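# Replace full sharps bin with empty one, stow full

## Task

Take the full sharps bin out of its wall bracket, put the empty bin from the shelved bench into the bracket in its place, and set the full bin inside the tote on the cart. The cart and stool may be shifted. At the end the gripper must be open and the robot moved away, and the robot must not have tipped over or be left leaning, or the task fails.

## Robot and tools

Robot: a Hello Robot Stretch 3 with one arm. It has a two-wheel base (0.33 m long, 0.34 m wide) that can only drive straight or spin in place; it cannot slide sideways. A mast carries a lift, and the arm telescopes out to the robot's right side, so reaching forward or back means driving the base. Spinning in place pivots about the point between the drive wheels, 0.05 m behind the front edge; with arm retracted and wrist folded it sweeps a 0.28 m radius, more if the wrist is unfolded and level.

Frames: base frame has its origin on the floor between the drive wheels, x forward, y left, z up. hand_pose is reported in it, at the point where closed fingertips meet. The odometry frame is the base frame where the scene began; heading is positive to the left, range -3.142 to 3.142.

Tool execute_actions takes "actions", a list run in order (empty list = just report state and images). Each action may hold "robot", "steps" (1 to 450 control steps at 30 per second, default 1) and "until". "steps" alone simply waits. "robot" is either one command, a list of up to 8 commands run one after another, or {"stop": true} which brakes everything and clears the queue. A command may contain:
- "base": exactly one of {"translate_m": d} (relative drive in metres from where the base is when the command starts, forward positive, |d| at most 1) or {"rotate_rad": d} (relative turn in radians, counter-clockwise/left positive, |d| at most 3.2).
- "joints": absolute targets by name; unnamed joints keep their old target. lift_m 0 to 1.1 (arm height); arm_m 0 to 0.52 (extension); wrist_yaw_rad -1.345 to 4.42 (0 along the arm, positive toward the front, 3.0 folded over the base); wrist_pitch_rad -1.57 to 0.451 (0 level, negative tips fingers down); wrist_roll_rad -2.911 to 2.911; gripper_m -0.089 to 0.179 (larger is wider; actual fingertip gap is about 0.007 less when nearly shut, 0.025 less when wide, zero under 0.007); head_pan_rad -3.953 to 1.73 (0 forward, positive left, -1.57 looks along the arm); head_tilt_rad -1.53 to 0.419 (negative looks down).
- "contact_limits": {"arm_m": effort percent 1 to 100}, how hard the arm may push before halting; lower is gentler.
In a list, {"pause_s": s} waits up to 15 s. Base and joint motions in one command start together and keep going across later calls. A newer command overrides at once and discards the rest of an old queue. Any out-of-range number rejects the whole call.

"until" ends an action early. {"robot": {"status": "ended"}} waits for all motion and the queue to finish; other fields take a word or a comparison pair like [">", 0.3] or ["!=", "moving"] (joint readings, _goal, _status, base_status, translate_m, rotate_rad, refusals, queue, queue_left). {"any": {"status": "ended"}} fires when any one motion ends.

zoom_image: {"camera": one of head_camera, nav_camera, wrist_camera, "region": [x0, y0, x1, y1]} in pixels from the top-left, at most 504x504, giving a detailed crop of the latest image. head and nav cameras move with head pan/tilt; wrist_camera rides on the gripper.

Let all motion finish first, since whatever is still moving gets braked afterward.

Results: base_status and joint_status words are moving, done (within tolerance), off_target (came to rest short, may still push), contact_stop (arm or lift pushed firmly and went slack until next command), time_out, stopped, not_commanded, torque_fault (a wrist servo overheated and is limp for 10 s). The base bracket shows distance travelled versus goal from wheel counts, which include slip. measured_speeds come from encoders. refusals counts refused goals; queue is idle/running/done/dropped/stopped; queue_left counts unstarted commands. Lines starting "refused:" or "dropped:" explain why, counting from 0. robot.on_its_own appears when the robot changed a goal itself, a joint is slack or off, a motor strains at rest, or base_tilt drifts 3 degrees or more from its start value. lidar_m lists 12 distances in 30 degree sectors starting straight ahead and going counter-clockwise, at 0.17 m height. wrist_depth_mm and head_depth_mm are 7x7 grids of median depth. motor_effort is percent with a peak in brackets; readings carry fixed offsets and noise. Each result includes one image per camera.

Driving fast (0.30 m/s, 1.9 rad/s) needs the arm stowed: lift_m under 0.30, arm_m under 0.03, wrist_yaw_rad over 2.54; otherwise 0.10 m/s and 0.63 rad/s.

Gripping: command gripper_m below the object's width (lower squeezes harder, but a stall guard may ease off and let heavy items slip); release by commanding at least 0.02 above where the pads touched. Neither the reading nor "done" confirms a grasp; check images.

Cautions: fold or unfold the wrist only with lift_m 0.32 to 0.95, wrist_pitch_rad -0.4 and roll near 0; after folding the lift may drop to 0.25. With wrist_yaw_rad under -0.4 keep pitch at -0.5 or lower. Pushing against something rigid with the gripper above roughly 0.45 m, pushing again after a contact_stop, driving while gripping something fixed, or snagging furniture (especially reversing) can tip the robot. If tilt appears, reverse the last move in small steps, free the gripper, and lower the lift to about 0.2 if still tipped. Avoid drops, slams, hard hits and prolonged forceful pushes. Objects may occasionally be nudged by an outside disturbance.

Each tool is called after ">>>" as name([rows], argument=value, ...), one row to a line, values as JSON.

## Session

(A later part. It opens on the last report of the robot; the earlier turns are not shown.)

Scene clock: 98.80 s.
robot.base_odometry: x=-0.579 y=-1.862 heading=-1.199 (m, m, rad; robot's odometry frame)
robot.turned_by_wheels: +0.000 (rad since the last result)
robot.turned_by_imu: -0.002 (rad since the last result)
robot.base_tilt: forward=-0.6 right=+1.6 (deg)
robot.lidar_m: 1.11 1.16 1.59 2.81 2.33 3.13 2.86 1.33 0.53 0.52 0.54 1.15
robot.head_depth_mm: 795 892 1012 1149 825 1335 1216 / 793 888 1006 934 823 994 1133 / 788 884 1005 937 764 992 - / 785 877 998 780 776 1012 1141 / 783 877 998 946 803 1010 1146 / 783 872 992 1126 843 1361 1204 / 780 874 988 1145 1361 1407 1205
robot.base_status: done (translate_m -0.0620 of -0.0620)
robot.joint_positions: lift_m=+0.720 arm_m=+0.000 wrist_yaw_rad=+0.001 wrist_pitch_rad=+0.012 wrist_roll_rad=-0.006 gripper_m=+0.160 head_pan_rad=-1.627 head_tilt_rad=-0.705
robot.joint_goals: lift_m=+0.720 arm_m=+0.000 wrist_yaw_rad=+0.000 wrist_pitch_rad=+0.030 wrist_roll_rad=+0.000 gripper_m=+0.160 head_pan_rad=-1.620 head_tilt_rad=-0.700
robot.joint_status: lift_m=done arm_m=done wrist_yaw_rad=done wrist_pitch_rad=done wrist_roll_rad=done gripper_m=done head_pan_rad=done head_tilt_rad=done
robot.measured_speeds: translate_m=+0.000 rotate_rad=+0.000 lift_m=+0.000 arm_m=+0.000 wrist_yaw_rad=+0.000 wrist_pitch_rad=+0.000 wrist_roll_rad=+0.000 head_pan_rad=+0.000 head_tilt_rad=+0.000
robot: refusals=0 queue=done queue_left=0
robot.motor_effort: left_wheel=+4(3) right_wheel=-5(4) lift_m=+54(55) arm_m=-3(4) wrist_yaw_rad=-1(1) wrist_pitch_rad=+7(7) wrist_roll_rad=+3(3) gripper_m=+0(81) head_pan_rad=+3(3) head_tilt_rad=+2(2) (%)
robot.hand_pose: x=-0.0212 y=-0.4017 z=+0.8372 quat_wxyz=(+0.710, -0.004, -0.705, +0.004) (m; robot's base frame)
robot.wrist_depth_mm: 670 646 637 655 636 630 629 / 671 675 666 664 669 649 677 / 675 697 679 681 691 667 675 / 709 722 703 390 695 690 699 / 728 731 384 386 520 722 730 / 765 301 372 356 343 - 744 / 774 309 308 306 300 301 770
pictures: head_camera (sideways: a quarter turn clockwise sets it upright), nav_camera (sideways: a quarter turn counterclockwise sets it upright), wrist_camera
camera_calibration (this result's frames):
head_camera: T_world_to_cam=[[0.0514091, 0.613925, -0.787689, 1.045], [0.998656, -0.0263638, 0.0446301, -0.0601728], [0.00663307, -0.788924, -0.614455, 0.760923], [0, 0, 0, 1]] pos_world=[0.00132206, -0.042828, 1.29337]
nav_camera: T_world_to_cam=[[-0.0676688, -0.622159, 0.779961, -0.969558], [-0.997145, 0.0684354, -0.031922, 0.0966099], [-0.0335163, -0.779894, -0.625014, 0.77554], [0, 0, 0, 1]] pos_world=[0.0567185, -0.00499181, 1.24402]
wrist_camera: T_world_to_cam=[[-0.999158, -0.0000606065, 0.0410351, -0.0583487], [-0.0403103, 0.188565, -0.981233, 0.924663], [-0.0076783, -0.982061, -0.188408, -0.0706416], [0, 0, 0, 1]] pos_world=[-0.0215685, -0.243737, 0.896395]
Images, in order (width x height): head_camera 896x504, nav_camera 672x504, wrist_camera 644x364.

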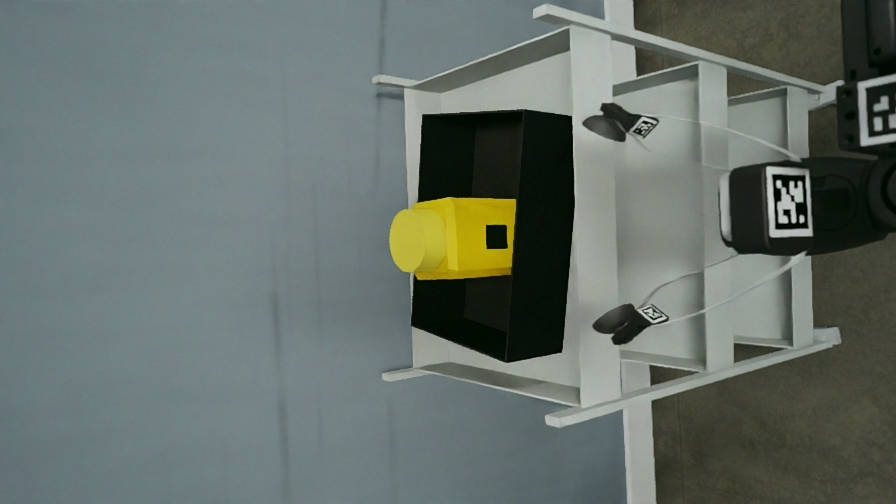

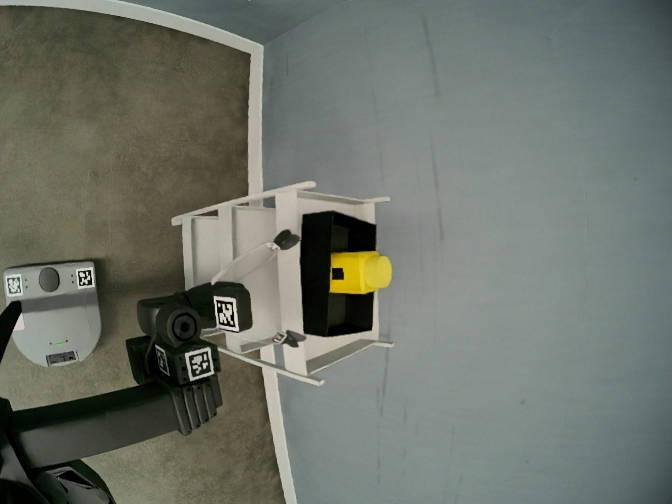

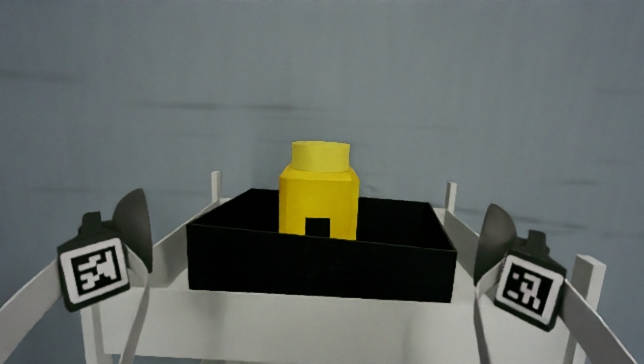

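>>> execute_actions([
  {"robot":[{"base":{"rotate_rad":-0.137},"joints":{"wrist_yaw_rad":2.9,"wrist_pitch_rad":-0.4,"gripper_m":0.04,"lift_m":0.45,"head_pan_rad":-3.14,"head_tilt_rad":-0.5}},{"joints":{"lift_m":0.285}},{"base":{"translate_m":-1.0}},{"base":{"translate_m":-1.0}}],"steps":450,"until":{"robot":{"status":"ended"}}},
])

Scene clock: 114.43 s.
robot.base_odometry: x=-1.045 y=+0.083 heading=-1.336 (m, m, rad; robot's odometry frame)
robot.turned_by_wheels: -0.137 (rad since the last result)
robot.turned_by_imu: -0.143 (rad since the last result)
robot.base_tilt: forward=+0.8 right=+2.4 (deg)
robot.lidar_m: 2.03 3.12 2.10 1.93 1.56 1.06 0.95 0.90 1.29 1.21 1.22 1.53
robot.head_depth_mm: 1423 1560 1352 1383 1647 1600 1310 / 1432 1549 1375 1014 1777 1557 1327 / 1411 1519 963 1000 1901 1600 1319 / 1388 1522 1411 1029 1982 1615 1319 / 1392 1518 1430 978 1877 1567 1297 / 1202 1496 1580 973 1881 1593 1328 / 1376 1495 1614 1784 1941 1635 1338
robot.base_status: moving (translate_m -1.0000 of -1.0000)
robot.joint_positions: lift_m=+0.285 arm_m=+0.000 wrist_yaw_rad=+2.898 wrist_pitch_rad=-0.416 wrist_roll_rad=-0.005 gripper_m=+0.040 head_pan_rad=-3.133 head_tilt_rad=-0.506
robot.joint_goals: lift_m=+0.285 arm_m=+0.000 wrist_yaw_rad=+2.900 wrist_pitch_rad=-0.400 wrist_roll_rad=+0.000 gripper_m=+0.040 head_pan_rad=-3.140 head_tilt_rad=-0.500
robot.joint_status: lift_m=done arm_m=done wrist_yaw_rad=done wrist_pitch_rad=done wrist_roll_rad=done gripper_m=done head_pan_rad=done head_tilt_rad=done
robot.measured_speeds: translate_m=+0.000 rotate_rad=+0.000 lift_m=+0.000 arm_m=+0.000 wrist_yaw_rad=+0.000 wrist_pitch_rad=+0.000 wrist_roll_rad=+0.000 head_pan_rad=+0.000 head_tilt_rad=+0.000
robot: refusals=0 queue=running queue_left=0
robot.motor_effort: left_wheel=+2(7) right_wheel=-4(13) lift_m=+26(53) arm_m=-2(3) wrist_yaw_rad=+3(3) wrist_pitch_rad=+6(7) wrist_roll_rad=+3(3) gripper_m=+0(86) head_pan_rad=-2(35) head_tilt_rad=+3(13) (%)
robot.hand_pose: x=+0.0329 y=+0.0728 z=+0.2986 quat_wxyz=(+0.229, +0.702, +0.062, +0.671) (m; robot's base frame)
robot.wrist_depth_mm: - - - - - - - / - - - - - - - / 817 836 827 879 886 904 919 / 644 - 668 732 711 710 711 / 540 - 580 569 583 587 590 / 462 - - 490 489 485 507 / - - - 415 421 432 438
pictures: head_camera (sideways: a quarter turn clockwise sets it upright), nav_camera (sideways: a quarter turn counterclockwise sets it upright), wrist_camera
camera_calibration (this result's frames):
head_camera: T_world_to_cam=[[0.448667, -0.0130541, -0.893604, 1.18068], [0.0464478, -0.998201, 0.0379029, -0.0456169], [-0.892491, -0.0585117, -0.447253, 0.548867], [0, 0, 0, 1]] pos_world=[-0.0377562, 0.00199304, 1.30228]
nav_camera: T_world_to_cam=[[-0.459279, 0.0287361, 0.887827, -1.10781], [-0.00268765, 0.999427, -0.0337386, 0.0929172], [-0.888288, -0.0178816, -0.458938, 0.564683], [0, 0, 0, 1]] pos_world=[-0.00694508, -0.0509322, 1.24584]
wrist_camera: T_world_to_cam=[[0.973442, -0.225884, 0.0372306, -0.029538], [-0.101368, -0.571106, -0.814593, 0.316428], [0.205267, 0.789186, -0.578836, 0.27493], [0, 0, 0, 1]] pos_world=[0.00439539, -0.0429291, 0.417999]
Images, in order (width x height): head_camera 896x504, nav_camera 672x504, wrist_camera 644x364.

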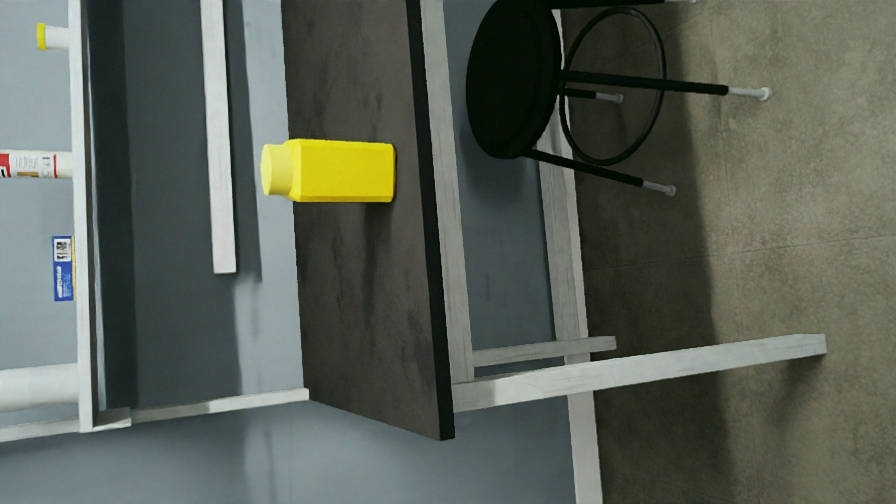

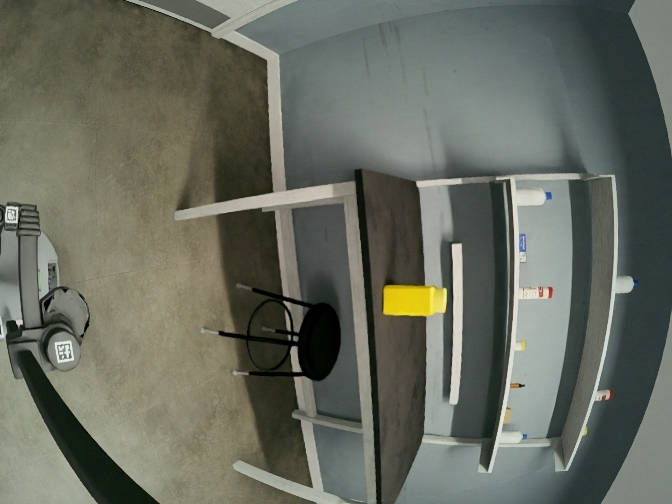

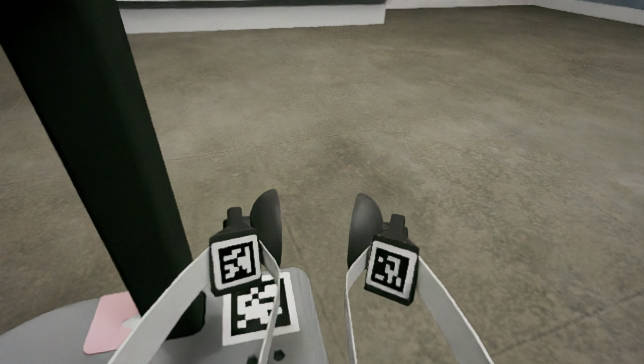

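>>> zoom_image(camera="head_camera", region=[240, 110, 460, 240])

Region (240, 110, 460, 240) of head_camera's 896x504 image, scaled by 2.291, with more detail than that image has; it fills the top 298 rows of this view, and the rest is white.

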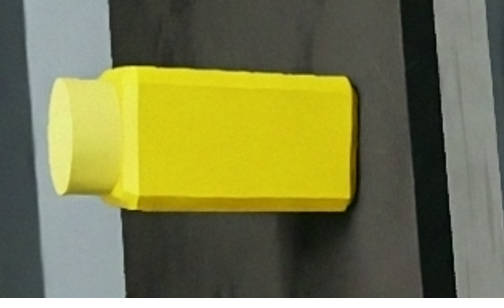

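>>> execute_actions([
  {"robot":[{"base":{"translate_m":-0.38}},{"base":{"rotate_rad":-1.655},"joints":{"head_pan_rad":-1.57,"head_tilt_rad":-0.5,"lift_m":0.5}},{"joints":{"lift_m":0.93,"wrist_yaw_rad":0.0,"gripper_m":0.165}},{"joints":{"wrist_pitch_rad":0.03}}],"steps":450,"until":{"robot":{"status":"ended"}}},
])

Scene clock: 130.20 s.
robot.base_odometry: x=-1.134 y=+0.452 heading=-2.990 (m, m, rad; robot's odometry frame)
robot.turned_by_wheels: -1.655 (rad since the last result)
robot.turned_by_imu: -1.685 (rad since the last result)
robot.base_tilt: forward=-0.6 right=+1.6 (deg)
robot.lidar_m: 1.23 1.23 1.50 2.24 3.45 2.13 1.89 1.33 0.70 0.90 0.54 1.40
robot.head_depth_mm: 1154 1248 1340 833 689 968 - / 1125 1225 1305 836 659 990 - / 1094 1209 1280 613 635 - - / 1071 1176 1270 769 638 1561 1293 / 1046 1164 1243 860 616 1536 1328 / 1026 1149 1215 866 620 1497 1332 / 1020 1122 1203 870 623 1489 741
robot.base_status: done (rotate_rad -1.6548 of -1.6550)
robot.joint_positions: lift_m=+0.930 arm_m=+0.000 wrist_yaw_rad=+0.003 wrist_pitch_rad=+0.004 wrist_roll_rad=-0.005 gripper_m=+0.165 head_pan_rad=-1.577 head_tilt_rad=-0.506
robot.joint_goals: lift_m=+0.930 arm_m=+0.000 wrist_yaw_rad=+0.000 wrist_pitch_rad=+0.030 wrist_roll_rad=+0.000 gripper_m=+0.165 head_pan_rad=-1.570 head_tilt_rad=-0.500
robot.joint_status: lift_m=done arm_m=done wrist_yaw_rad=done wrist_pitch_rad=done wrist_roll_rad=done gripper_m=done head_pan_rad=done head_tilt_rad=done
robot.measured_speeds: translate_m=+0.000 rotate_rad=+0.000 lift_m=+0.000 arm_m=+0.000 wrist_yaw_rad=+0.000 wrist_pitch_rad=+0.000 wrist_roll_rad=+0.000 head_pan_rad=+0.000 head_tilt_rad=+0.000
robot: refusals=0 queue=done queue_left=0
robot.motor_effort: left_wheel=+3(10) right_wheel=-5(13) lift_m=+54(56) arm_m=-3(3) wrist_yaw_rad=-3(5) wrist_pitch_rad=+10(8) wrist_roll_rad=+2(2) gripper_m=+0(85) head_pan_rad=+2(36) head_tilt_rad=+3(4) (%)
robot.hand_pose: x=-0.0207 y=-0.4015 z=+1.0451 quat_wxyz=(+0.709, +0.000, -0.705, +0.002) (m; robot's base frame)
robot.wrist_depth_mm: 836 891 938 927 937 866 987 / 858 909 965 - - - - / 861 895 - 346 - - - / 932 820 853 350 937 - - / 518 489 494 359 526 582 556 / - 345 352 363 364 353 393 / 263 268 285 306 365 410 -
pictures: head_camera (sideways: a quarter turn clockwise sets it upright), nav_camera (sideways: a quarter turn counterclockwise sets it upright), wrist_camera
camera_calibration (this result's frames):
head_camera: T_world_to_cam=[[0.0196473, 0.448335, -0.89365, 1.18336], [0.998776, 0.0317735, 0.037899, -0.0514211], [0.0453859, -0.893301, -0.447162, 0.543027], [0, 0, 0, 1]] pos_world=[0.00346253, -0.0438221, 1.30228]
nav_camera: T_world_to_cam=[[-0.0354837, -0.458716, 0.887874, -1.11046], [-0.999359, 0.0120004, -0.0337392, 0.0989977], [0.00482189, -0.888502, -0.458847, 0.559116], [0, 0, 0, 1]] pos_world=[0.056835, -0.0137981, 1.24584]
wrist_camera: T_world_to_cam=[[-0.99918, -0.00221927, 0.0404277, -0.0666457], [-0.0400761, 0.196362, -0.979712, 1.13023], [-0.0057642, -0.980529, -0.19629, -0.022365], [0, 0, 0, 1]] pos_world=[-0.0214249, -0.244011, 1.1056]
Images, in order (width x height): head_camera 896x504, nav_camera 672x504, wrist_camera 644x364.

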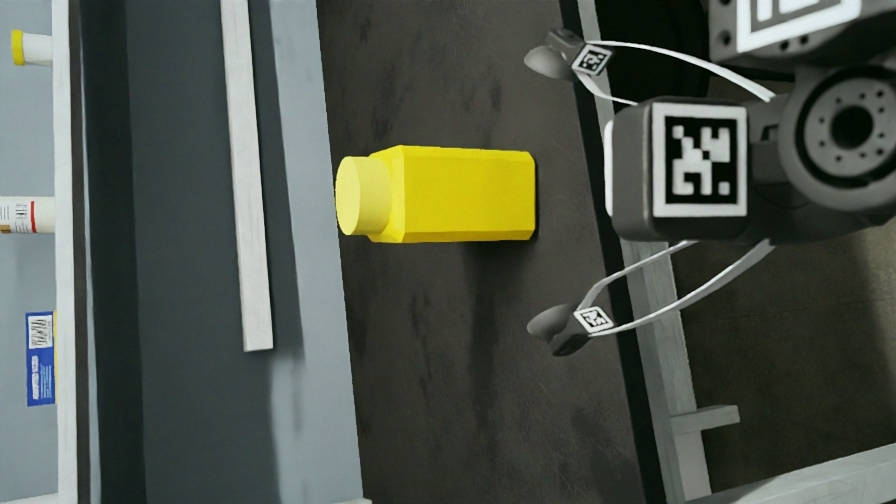

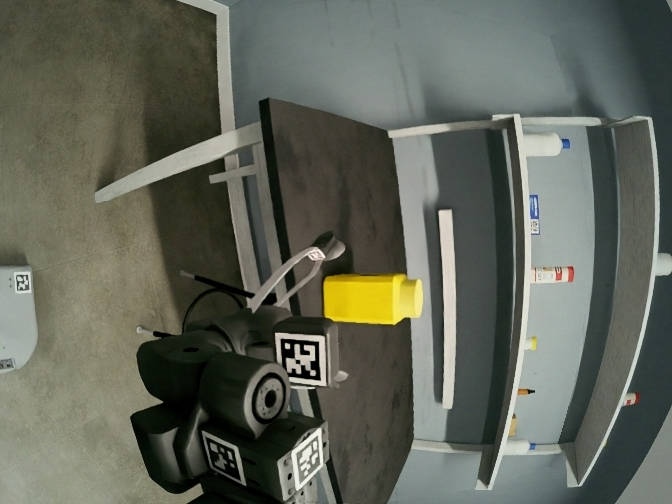

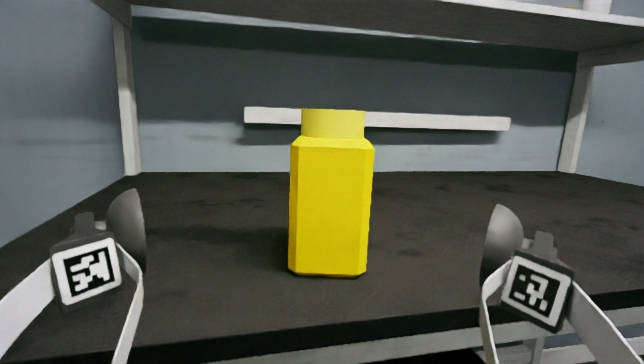

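>>> execute_actions([
  {"robot":{"base":{"translate_m":-0.015},"joints":{"arm_m":0.16,"lift_m":0.933}},"steps":200,"until":{"robot":{"status":"ended"}}},
])

Scene clock: 133.30 s.
robot.base_odometry: x=-1.119 y=+0.454 heading=-2.990 (m, m, rad; robot's odometry frame)
robot.turned_by_wheels: +0.000 (rad since the last result)
robot.turned_by_imu: -0.001 (rad since the last result)
robot.base_tilt: forward=-0.6 right=+1.6 (deg)
robot.lidar_m: 1.25 1.25 1.52 2.24 3.43 2.11 1.87 1.32 0.70 0.89 0.55 1.42
robot.head_depth_mm: 1155 1251 1347 910 - 1497 1311 / 1128 1227 1319 948 - 1511 1282 / 1098 1207 1286 601 - 1486 1315 / 1066 1188 1267 691 614 1571 1324 / 1045 1161 1247 861 616 1534 1330 / 898 1148 1218 862 619 1489 1336 / 1027 1128 1208 874 623 1541 1276
robot.base_status: done (translate_m -0.0150 of -0.0150)
robot.joint_positions: lift_m=+0.933 arm_m=+0.160 wrist_yaw_rad=+0.002 wrist_pitch_rad=+0.005 wrist_roll_rad=-0.005 gripper_m=+0.165 head_pan_rad=-1.577 head_tilt_rad=-0.506
robot.joint_goals: lift_m=+0.933 arm_m=+0.160 wrist_yaw_rad=+0.000 wrist_pitch_rad=+0.030 wrist_roll_rad=+0.000 gripper_m=+0.165 head_pan_rad=-1.570 head_tilt_rad=-0.500
robot.joint_status: lift_m=done arm_m=done wrist_yaw_rad=done wrist_pitch_rad=done wrist_roll_rad=done gripper_m=done head_pan_rad=done head_tilt_rad=done
robot.measured_speeds: translate_m=+0.000 rotate_rad=+0.000 lift_m=+0.000 arm_m=+0.000 wrist_yaw_rad=+0.000 wrist_pitch_rad=+0.000 wrist_roll_rad=+0.000 head_pan_rad=+0.000 head_tilt_rad=+0.000
robot: refusals=0 queue=done queue_left=0
robot.motor_effort: left_wheel=+4(4) right_wheel=-4(10) lift_m=+55(57) arm_m=+3(4) wrist_yaw_rad=-2(3) wrist_pitch_rad=+9(10) wrist_roll_rad=+2(3) gripper_m=+0(0) head_pan_rad=+3(2) head_tilt_rad=+3(3) (%)
robot.hand_pose: x=-0.0210 y=-0.5611 z=+1.0485 quat_wxyz=(+0.709, -0.001, -0.705, +0.002) (m; robot's base frame)
robot.wrist_depth_mm: 745 764 798 848 873 877 840 / 731 772 796 864 917 - - / 753 806 818 199 921 - - / 777 808 673 190 957 - - / 505 488 423 194 527 606 571 / - 349 318 201 371 361 396 / 271 274 254 208 284 293 294
pictures: head_camera (sideways: a quarter turn clockwise sets it upright), nav_camera (sideways: a quarter turn counterclockwise sets it upright), wrist_camera
camera_calibration (this result's frames):
head_camera: T_world_to_cam=[[0.0196473, 0.448334, -0.89365, 1.18336], [0.998776, 0.0317737, 0.037899, -0.0514211], [0.045386, -0.893301, -0.447162, 0.543026], [0, 0, 0, 1]] pos_world=[0.00346254, -0.0438221, 1.30228]
nav_camera: T_world_to_cam=[[-0.0354836, -0.458715, 0.887874, -1.11046], [-0.999359, 0.0120002, -0.0337392, 0.0989977], [0.004822, -0.888502, -0.458847, 0.559116], [0, 0, 0, 1]] pos_world=[0.056835, -0.0137981, 1.24584]
wrist_camera: T_world_to_cam=[[-0.999182, -0.00109587, 0.0404268, -0.0667775], [-0.0398638, 0.19507, -0.979979, 1.16437], [-0.00681212, -0.980789, -0.194954, -0.179697], [0, 0, 0, 1]] pos_world=[-0.0215306, -0.403453, 1.10873]
Images, in order (width x height): head_camera 896x504, nav_camera 672x504, wrist_camera 644x364.

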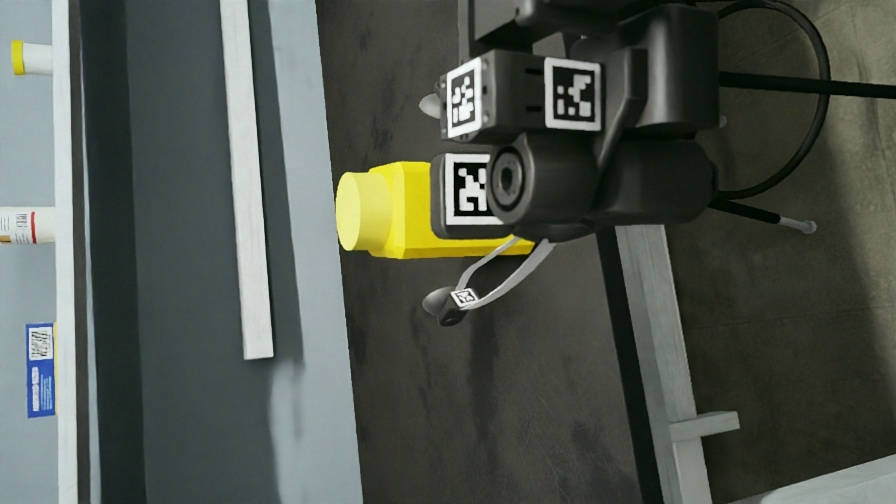

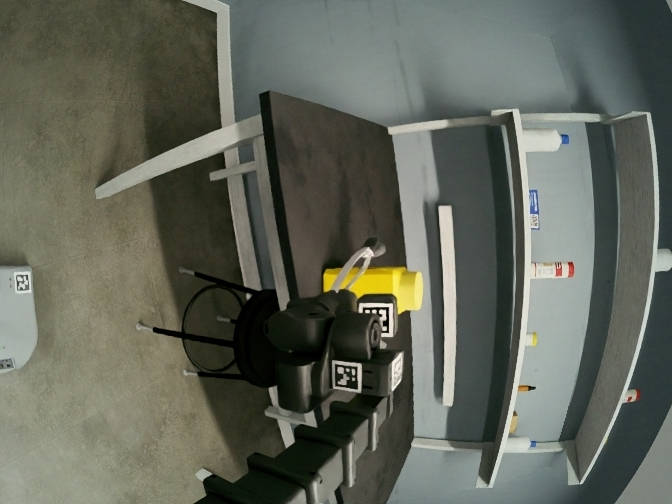

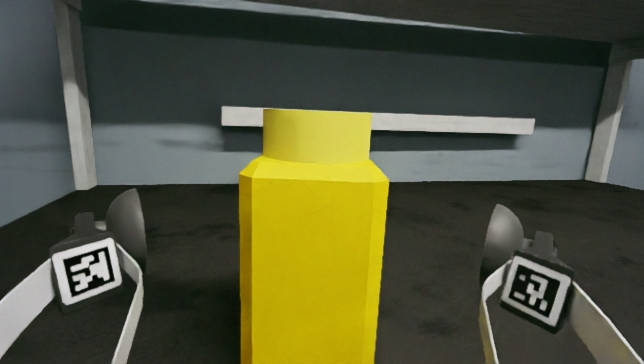

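>>> execute_actions([
  {"robot":[{"joints":{"arm_m":0.237}},{"joints":{"gripper_m":0.062}},{"pause_s":0.3},{"joints":{"lift_m":0.97}}],"steps":250,"until":{"robot":{"status":"ended"}}},
])

Scene clock: 138.07 s.
robot.base_odometry: x=-1.119 y=+0.454 heading=-2.990 (m, m, rad; robot's odometry frame)
robot.turned_by_wheels: +0.000 (rad since the last result)
robot.turned_by_imu: -0.001 (rad since the last result)
robot.base_tilt: forward=-0.6 right=+1.5 (deg)
robot.lidar_m: 1.24 1.25 1.52 2.24 3.44 2.11 1.87 1.32 0.70 0.90 0.55 1.42
robot.head_depth_mm: 1154 1260 1349 - 692 1001 1310 / 1134 1224 1344 - 675 1004 1273 / 1104 1212 1290 - 645 1474 1316 / 1063 1189 1270 768 638 1566 1313 / 1045 1163 1245 858 617 1526 1327 / 902 1149 1215 866 620 1507 1331 / 1020 1129 1208 872 622 1532 1270
robot.base_status: done (translate_m -0.0150 of -0.0150)
robot.joint_positions: lift_m=+0.969 arm_m=+0.237 wrist_yaw_rad=+0.002 wrist_pitch_rad=-0.004 wrist_roll_rad=-0.005 gripper_m=+0.063 head_pan_rad=-1.577 head_tilt_rad=-0.506
robot.joint_goals: lift_m=+0.970 arm_m=+0.237 wrist_yaw_rad=+0.000 wrist_pitch_rad=+0.030 wrist_roll_rad=+0.000 gripper_m=+0.062 head_pan_rad=-1.570 head_tilt_rad=-0.500
robot.joint_status: lift_m=done arm_m=done wrist_yaw_rad=done wrist_pitch_rad=done wrist_roll_rad=done gripper_m=done head_pan_rad=done head_tilt_rad=done
robot.measured_speeds: translate_m=+0.000 rotate_rad=+0.000 lift_m=+0.000 arm_m=+0.000 wrist_yaw_rad=+0.000 wrist_pitch_rad=+0.000 wrist_roll_rad=+0.000 head_pan_rad=+0.000 head_tilt_rad=+0.000
robot: refusals=0 queue=done queue_left=0
robot.motor_effort: left_wheel=+4(4) right_wheel=-4(4) lift_m=+56(59) arm_m=+4(3) wrist_yaw_rad=-1(2) wrist_pitch_rad=+13(13) wrist_roll_rad=+2(3) gripper_m=-20(94) head_pan_rad=+3(2) head_tilt_rad=+3(3) (%)
robot.hand_pose: x=-0.0210 y=-0.6378 z=+1.0830 quat_wxyz=(+0.709, +0.002, -0.705, -0.001) (m; robot's base frame)
robot.wrist_depth_mm: 650 716 740 787 791 770 763 / 674 723 765 776 849 907 940 / 692 736 696 122 809 908 - / 729 756 133 124 882 984 - / 554 576 117 117 117 636 657 / 396 377 119 119 120 471 451 / 318 316 123 123 128 340 345
pictures: head_camera (sideways: a quarter turn clockwise sets it upright), nav_camera (sideways: a quarter turn counterclockwise sets it upright), wrist_camera
camera_calibration (this result's frames):
head_camera: T_world_to_cam=[[0.0196473, 0.448334, -0.89365, 1.18336], [0.998776, 0.0317736, 0.037899, -0.0514211], [0.0453859, -0.893301, -0.447162, 0.543026], [0, 0, 0, 1]] pos_world=[0.00346253, -0.0438221, 1.30228]
nav_camera: T_world_to_cam=[[-0.0354837, -0.458715, 0.887874, -1.11046], [-0.999359, 0.0120003, -0.0337392, 0.0989977], [0.00482189, -0.888502, -0.458847, 0.559116], [0, 0, 0, 1]] pos_world=[0.056835, -0.0137981, 1.24584]
wrist_camera: T_world_to_cam=[[-0.999181, -0.00142022, 0.0404311, -0.0684847], [-0.0398676, 0.204403, -0.978075, 1.21707], [-0.00687516, -0.978886, -0.204292, -0.236944], [0, 0, 0, 1]] pos_world=[-0.0215361, -0.480811, 1.14475]
Images, in order (width x height): head_camera 896x504, nav_camera 672x504, wrist_camera 644x364.

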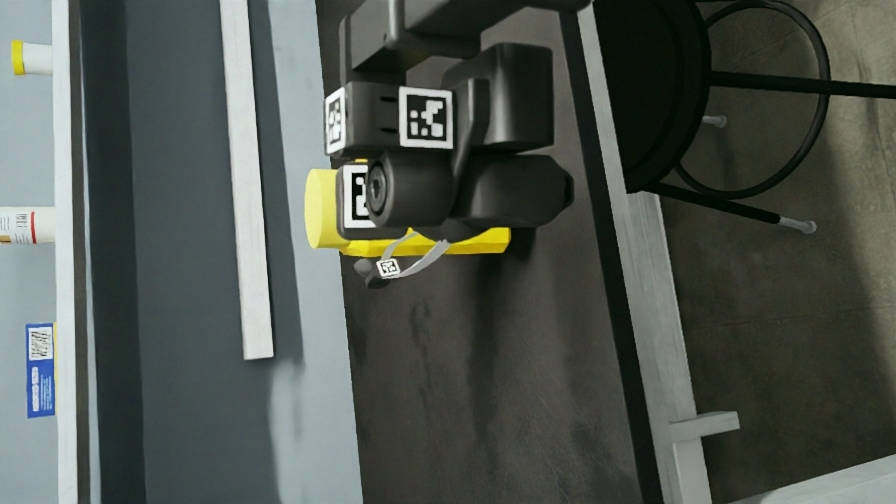

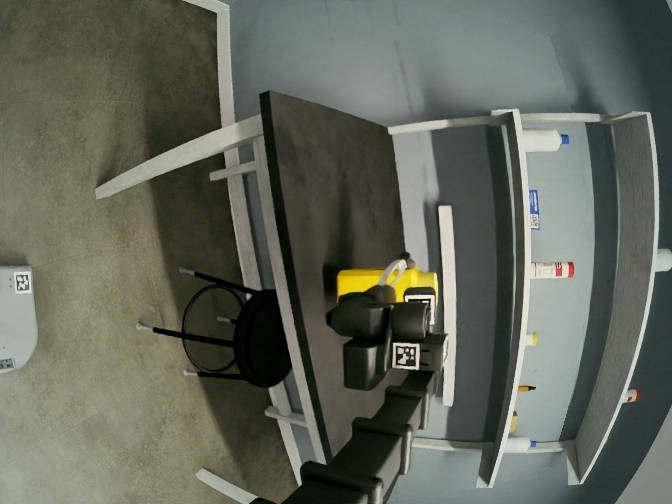

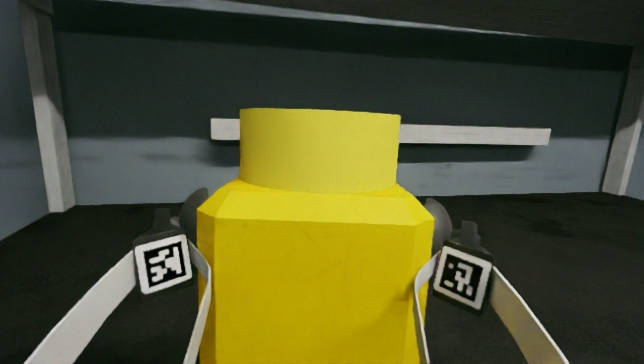

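>>> execute_actions([
  {"robot":[{"joints":{"arm_m":0.215}},{"joints":{"lift_m":0.934}},{"joints":{"gripper_m":0.165}},{"joints":{"arm_m":0.03}},{"base":{"translate_m":-0.36},"joints":{"wrist_yaw_rad":1.571,"head_pan_rad":-1.2,"head_tilt_rad":-0.45}},{"joints":{"arm_m":0.47}}],"steps":450,"until":{"robot":{"status":"ended"}}},
])

Scene clock: 155.97 s.
robot.base_odometry: x=-0.763 y=+0.509 heading=-2.990 (m, m, rad; robot's odometry frame)
robot.turned_by_wheels: +0.000 (rad since the last result)
robot.turned_by_imu: -0.004 (rad since the last result)
robot.base_tilt: forward=-0.6 right=+1.6 (deg)
robot.lidar_m: 1.59 1.62 1.93 2.62 3.36 1.72 1.52 1.52 1.06 0.68 0.95 0.80
robot.head_depth_mm: 1092 1201 1279 - 676 985 1317 / 1110 1218 1296 934 691 957 1322 / 979 1238 1327 939 704 1067 1329 / 1148 1268 1352 795 718 1621 1359 / 1151 1285 1375 664 716 1646 1371 / 1187 1311 1385 964 739 1652 1383 / 1023 1320 1436 970 757 1698 1382
robot.base_status: done (translate_m -0.3600 of -0.3600)
robot.joint_positions: lift_m=+0.934 arm_m=+0.470 wrist_yaw_rad=+1.569 wrist_pitch_rad=+0.005 wrist_roll_rad=-0.005 gripper_m=+0.165 head_pan_rad=-1.207 head_tilt_rad=-0.458
robot.joint_goals: lift_m=+0.934 arm_m=+0.470 wrist_yaw_rad=+1.571 wrist_pitch_rad=+0.030 wrist_roll_rad=+0.000 gripper_m=+0.165 head_pan_rad=-1.200 head_tilt_rad=-0.450
robot.joint_status: lift_m=done arm_m=moving wrist_yaw_rad=done wrist_pitch_rad=done wrist_roll_rad=done gripper_m=done head_pan_rad=done head_tilt_rad=done
robot.measured_speeds: translate_m=+0.000 rotate_rad=+0.000 lift_m=+0.000 arm_m=+0.002 wrist_yaw_rad=+0.000 wrist_pitch_rad=+0.000 wrist_roll_rad=+0.000 head_pan_rad=+0.000 head_tilt_rad=+0.000
robot: refusals=0 queue=running queue_left=0
robot.motor_effort: left_wheel=+4(4) right_wheel=-4(10) lift_m=+26(57) arm_m=+4(1) wrist_yaw_rad=+3(4) wrist_pitch_rad=+9(13) wrist_roll_rad=+2(2) gripper_m=+0(86) head_pan_rad=+3(22) head_tilt_rad=+3(10) (%)
robot.hand_pose: x=+0.2350 y=-0.6152 z=+1.0504 quat_wxyz=(+0.501, +0.497, -0.500, +0.502) (m; robot's base frame)
robot.wrist_depth_mm: - - - - - 670 698 / - - - - - 993 718 / - - - 223 - 965 721 / - - - 218 - 926 709 / - - 499 223 491 602 558 / - - 357 231 374 358 395 / - - 267 241 287 295 293
pictures: head_camera (sideways: a quarter turn clockwise sets it upright), nav_camera (sideways: a quarter turn counterclockwise sets it upright), wrist_camera
camera_calibration (this result's frames):
head_camera: T_world_to_cam=[[-0.128262, 0.384359, -0.91423, 1.21111], [0.91909, 0.392396, 0.0360272, -0.0485005], [0.372588, -0.835639, -0.40359, 0.484332], [0, 0, 0, 1]] pos_world=[0.0194594, -0.0417446, 1.30446]
nav_camera: T_world_to_cam=[[0.117344, -0.400013, 0.908967, -1.13891], [-0.935513, -0.351654, -0.0339823, 0.0989269], [0.333235, -0.846362, -0.415482, 0.500683], [0, 0, 0, 1]] pos_world=[0.0593469, 0.00296914, 1.24662]
wrist_camera: T_world_to_cam=[[-0.00257088, -0.999179, 0.0404273, -0.659381], [-0.19536, -0.0391466, -0.97995, 1.07941], [0.980728, -0.0104172, -0.195099, 0.134381], [0, 0, 0, 1]] pos_world=[0.0773878, -0.615185, 1.11064]
Images, in order (width x height): head_camera 896x504, nav_camera 672x504, wrist_camera 644x364.

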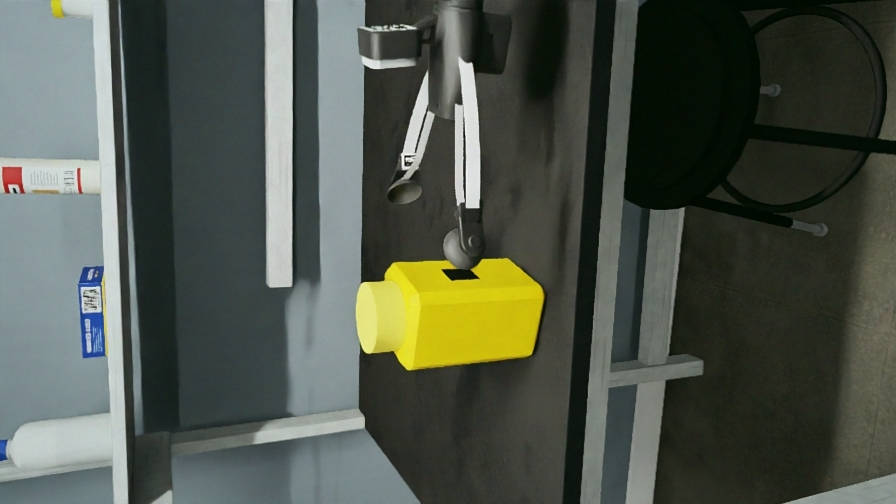

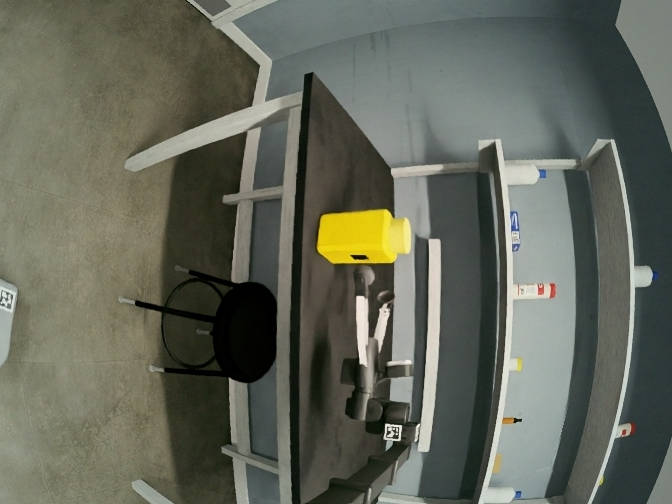

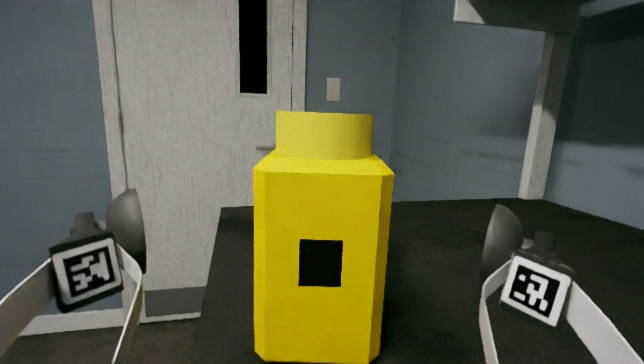

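>>> execute_actions([
  {"robot":[{"base":{"translate_m":0.103},"joints":{"arm_m":0.476}}],"steps":150,"until":{"robot":{"status":"ended"}}},
])

Scene clock: 158.50 s.
robot.base_odometry: x=-0.865 y=+0.493 heading=-2.990 (m, m, rad; robot's odometry frame)
robot.turned_by_wheels: +0.000 (rad since the last result)
robot.turned_by_imu: -0.001 (rad since the last result)
robot.base_tilt: forward=-0.5 right=+1.6 (deg)
robot.lidar_m: 1.49 1.53 1.81 2.38 3.39 1.83 1.62 1.12 1.13 0.67 0.93 0.72
robot.head_depth_mm: 1074 1176 1255 - 656 923 1283 / 932 1195 1285 933 670 1013 1366 / 1102 1216 1306 660 655 1569 1331 / 1113 1236 1327 637 664 1635 1365 / 1152 1261 1345 958 703 1623 1381 / 977 1277 1383 963 719 1721 1376 / 1205 1306 1428 972 731 1552 940
robot.base_status: done (translate_m +0.1030 of +0.1030)
robot.joint_positions: lift_m=+0.934 arm_m=+0.476 wrist_yaw_rad=+1.569 wrist_pitch_rad=+0.005 wrist_roll_rad=-0.005 gripper_m=+0.165 head_pan_rad=-1.207 head_tilt_rad=-0.458
robot.joint_goals: lift_m=+0.934 arm_m=+0.476 wrist_yaw_rad=+1.571 wrist_pitch_rad=+0.030 wrist_roll_rad=+0.000 gripper_m=+0.165 head_pan_rad=-1.200 head_tilt_rad=-0.450
robot.joint_status: lift_m=done arm_m=done wrist_yaw_rad=done wrist_pitch_rad=done wrist_roll_rad=done gripper_m=done head_pan_rad=done head_tilt_rad=done
robot.measured_speeds: translate_m=+0.000 rotate_rad=+0.000 lift_m=+0.000 arm_m=+0.000 wrist_yaw_rad=+0.000 wrist_pitch_rad=+0.000 wrist_roll_rad=+0.000 head_pan_rad=+0.000 head_tilt_rad=+0.000
robot: refusals=0 queue=done queue_left=0
robot.motor_effort: left_wheel=+3(6) right_wheel=-4(7) lift_m=+25(26) arm_m=+3(4) wrist_yaw_rad=+3(3) wrist_pitch_rad=+9(9) wrist_roll_rad=+3(3) gripper_m=-2(1) head_pan_rad=+3(2) head_tilt_rad=+3(3) (%)
robot.hand_pose: x=+0.2350 y=-0.6212 z=+1.0504 quat_wxyz=(+0.501, +0.497, -0.500, +0.502) (m; robot's base frame)
robot.wrist_depth_mm: - - - - - 900 626 / - - - - - 916 646 / - - - 118 - 944 661 / - - 127 121 - 941 673 / - - 117 117 119 596 576 / - - 121 120 122 357 396 / - - 125 125 130 289 295
pictures: head_camera (sideways: a quarter turn clockwise sets it upright), nav_camera (sideways: a quarter turn counterclockwise sets it upright), wrist_camera
camera_calibration (this result's frames):
head_camera: T_world_to_cam=[[-0.128261, 0.384359, -0.91423, 1.21111], [0.919091, 0.392396, 0.0360272, -0.0485005], [0.372588, -0.835639, -0.40359, 0.484332], [0, 0, 0, 1]] pos_world=[0.0194593, -0.0417446, 1.30446]
nav_camera: T_world_to_cam=[[0.117344, -0.400013, 0.908967, -1.13891], [-0.935513, -0.351654, -0.0339823, 0.0989269], [0.333235, -0.846363, -0.415482, 0.500683], [0, 0, 0, 1]] pos_world=[0.0593469, 0.00296912, 1.24662]
wrist_camera: T_world_to_cam=[[-0.002571, -0.999179, 0.0404271, -0.665385], [-0.19536, -0.0391464, -0.97995, 1.07918], [0.980728, -0.0104173, -0.195099, 0.134318], [0, 0, 0, 1]] pos_world=[0.0773878, -0.621194, 1.11064]
Images, in order (width x height): head_camera 896x504, nav_camera 672x504, wrist_camera 644x364.

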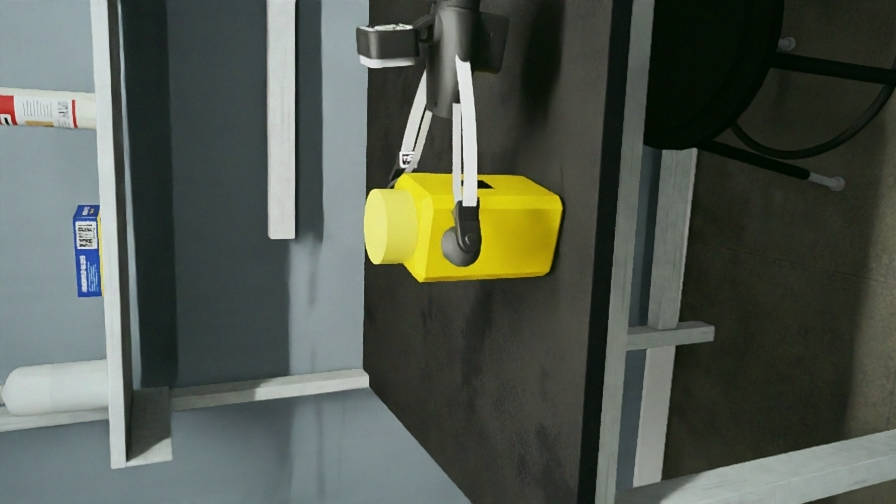

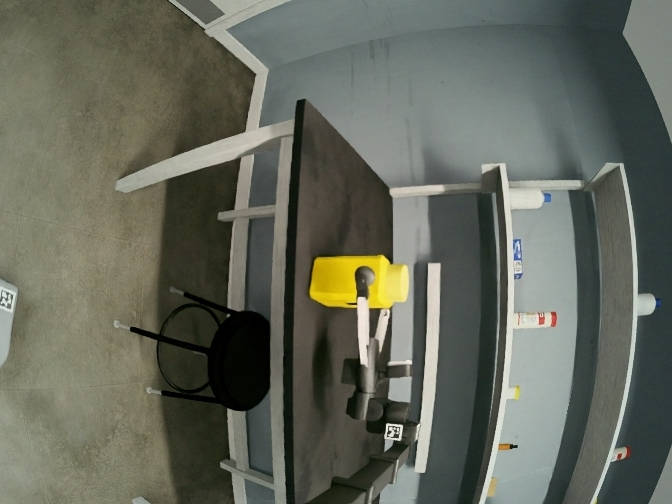

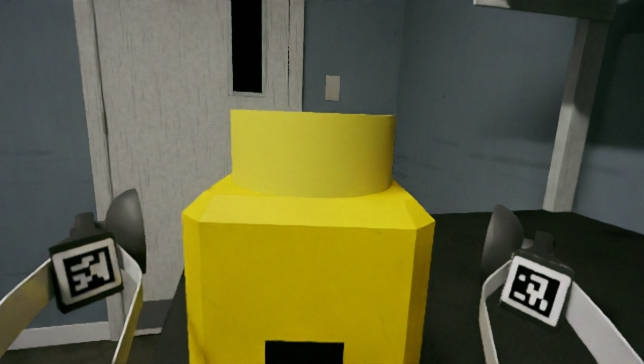

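>>> execute_actions([
  {"robot":[{"joints":{"arm_m":0.4735}},{"joints":{"gripper_m":0.068}},{"pause_s":0.3},{"joints":{"lift_m":0.975}}],"steps":250,"until":{"robot":{"status":"ended"}}},
])

Scene clock: 164.83 s.
robot.base_odometry: x=-0.865 y=+0.493 heading=-2.990 (m, m, rad; robot's odometry frame)
robot.turned_by_wheels: +0.000 (rad since the last result)
robot.turned_by_imu: -0.001 (rad since the last result)
robot.base_tilt: forward=-0.6 right=+1.6 (deg)
robot.lidar_m: 1.49 1.53 1.81 2.38 3.39 1.83 1.62 1.13 1.13 0.67 0.93 0.72
robot.head_depth_mm: 1079 1172 1239 826 657 917 1293 / 932 1199 1277 854 669 1012 1367 / 1104 1219 1278 665 677 1579 1323 / 1119 1236 1306 636 673 1622 1368 / 1157 1257 1352 954 701 1631 1363 / 982 1264 1384 965 721 1690 1371 / 1217 1315 1426 972 729 1554 939
robot.base_status: done (translate_m +0.1030 of +0.1030)
robot.joint_positions: lift_m=+0.974 arm_m=+0.474 wrist_yaw_rad=+1.569 wrist_pitch_rad=-0.004 wrist_roll_rad=-0.005 gripper_m=+0.069 head_pan_rad=-1.207 head_tilt_rad=-0.458
robot.joint_goals: lift_m=+0.975 arm_m=+0.473 wrist_yaw_rad=+1.571 wrist_pitch_rad=+0.030 wrist_roll_rad=+0.000 gripper_m=+0.068 head_pan_rad=-1.200 head_tilt_rad=-0.450
robot.joint_status: lift_m=done arm_m=done wrist_yaw_rad=done wrist_pitch_rad=done wrist_roll_rad=done gripper_m=done head_pan_rad=done head_tilt_rad=done
robot.measured_speeds: translate_m=+0.000 rotate_rad=+0.000 lift_m=+0.000 arm_m=+0.000 wrist_yaw_rad=+0.000 wrist_pitch_rad=+0.000 wrist_roll_rad=+0.000 head_pan_rad=+0.000 head_tilt_rad=+0.000
robot: refusals=0 queue=done queue_left=0
robot.motor_effort: left_wheel=+3(4) right_wheel=-4(5) lift_m=+57(61) arm_m=-3(3) wrist_yaw_rad=+2(3) wrist_pitch_rad=+13(13) wrist_roll_rad=+2(2) gripper_m=-19(95) head_pan_rad=+3(3) head_tilt_rad=+3(3) (%)
robot.hand_pose: x=+0.2348 y=-0.6191 z=+1.0880 quat_wxyz=(+0.503, +0.499, -0.498, +0.500) (m; robot's base frame)
robot.wrist_depth_mm: - - - - - 588 628 / - - - - - 929 626 / - - - 118 - 920 663 / - - 129 121 - 935 673 / - - 117 116 117 660 675 / - - 120 120 120 473 464 / - - 125 124 125 346 351
pictures: head_camera (sideways: a quarter turn clockwise sets it upright), nav_camera (sideways: a quarter turn counterclockwise sets it upright), wrist_camera
camera_calibration (this result's frames):
head_camera: T_world_to_cam=[[-0.128261, 0.384359, -0.91423, 1.21111], [0.919091, 0.392396, 0.0360272, -0.0485005], [0.372587, -0.83564, -0.40359, 0.484332], [0, 0, 0, 1]] pos_world=[0.0194593, -0.0417446, 1.30446]
nav_camera: T_world_to_cam=[[0.117344, -0.400012, 0.908967, -1.13891], [-0.935513, -0.351654, -0.0339823, 0.0989269], [0.333235, -0.846363, -0.415481, 0.500683], [0, 0, 0, 1]] pos_world=[0.0593469, 0.00296911, 1.24662]
wrist_camera: T_world_to_cam=[[-0.00161725, -0.999181, 0.0404313, -0.665015], [-0.204235, -0.0392491, -0.978135, 1.1162], [0.978921, -0.00983939, -0.204004, 0.152379], [0, 0, 0, 1]] pos_world=[0.0777243, -0.619161, 1.14977]
Images, in order (width x height): head_camera 896x504, nav_camera 672x504, wrist_camera 644x364.

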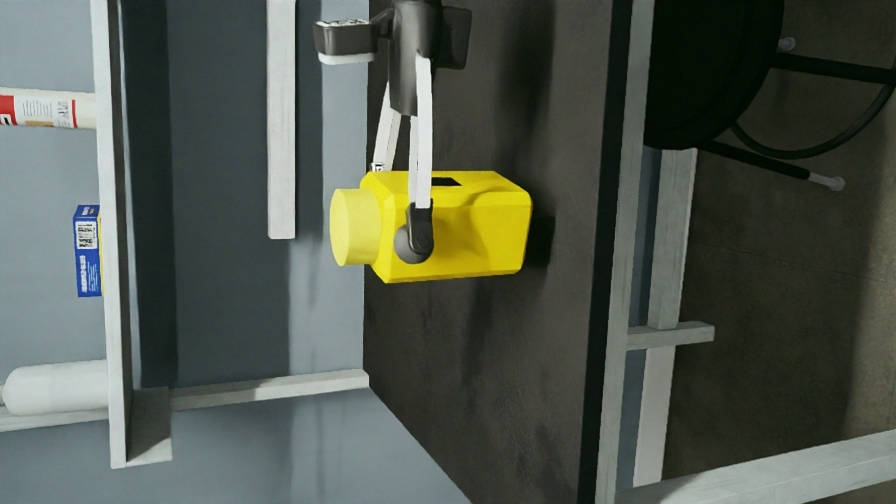

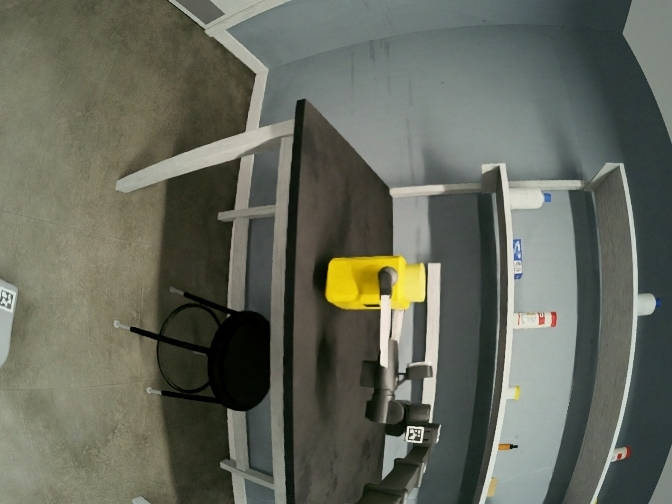

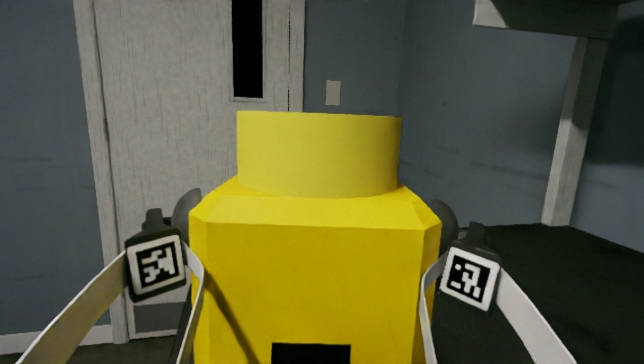

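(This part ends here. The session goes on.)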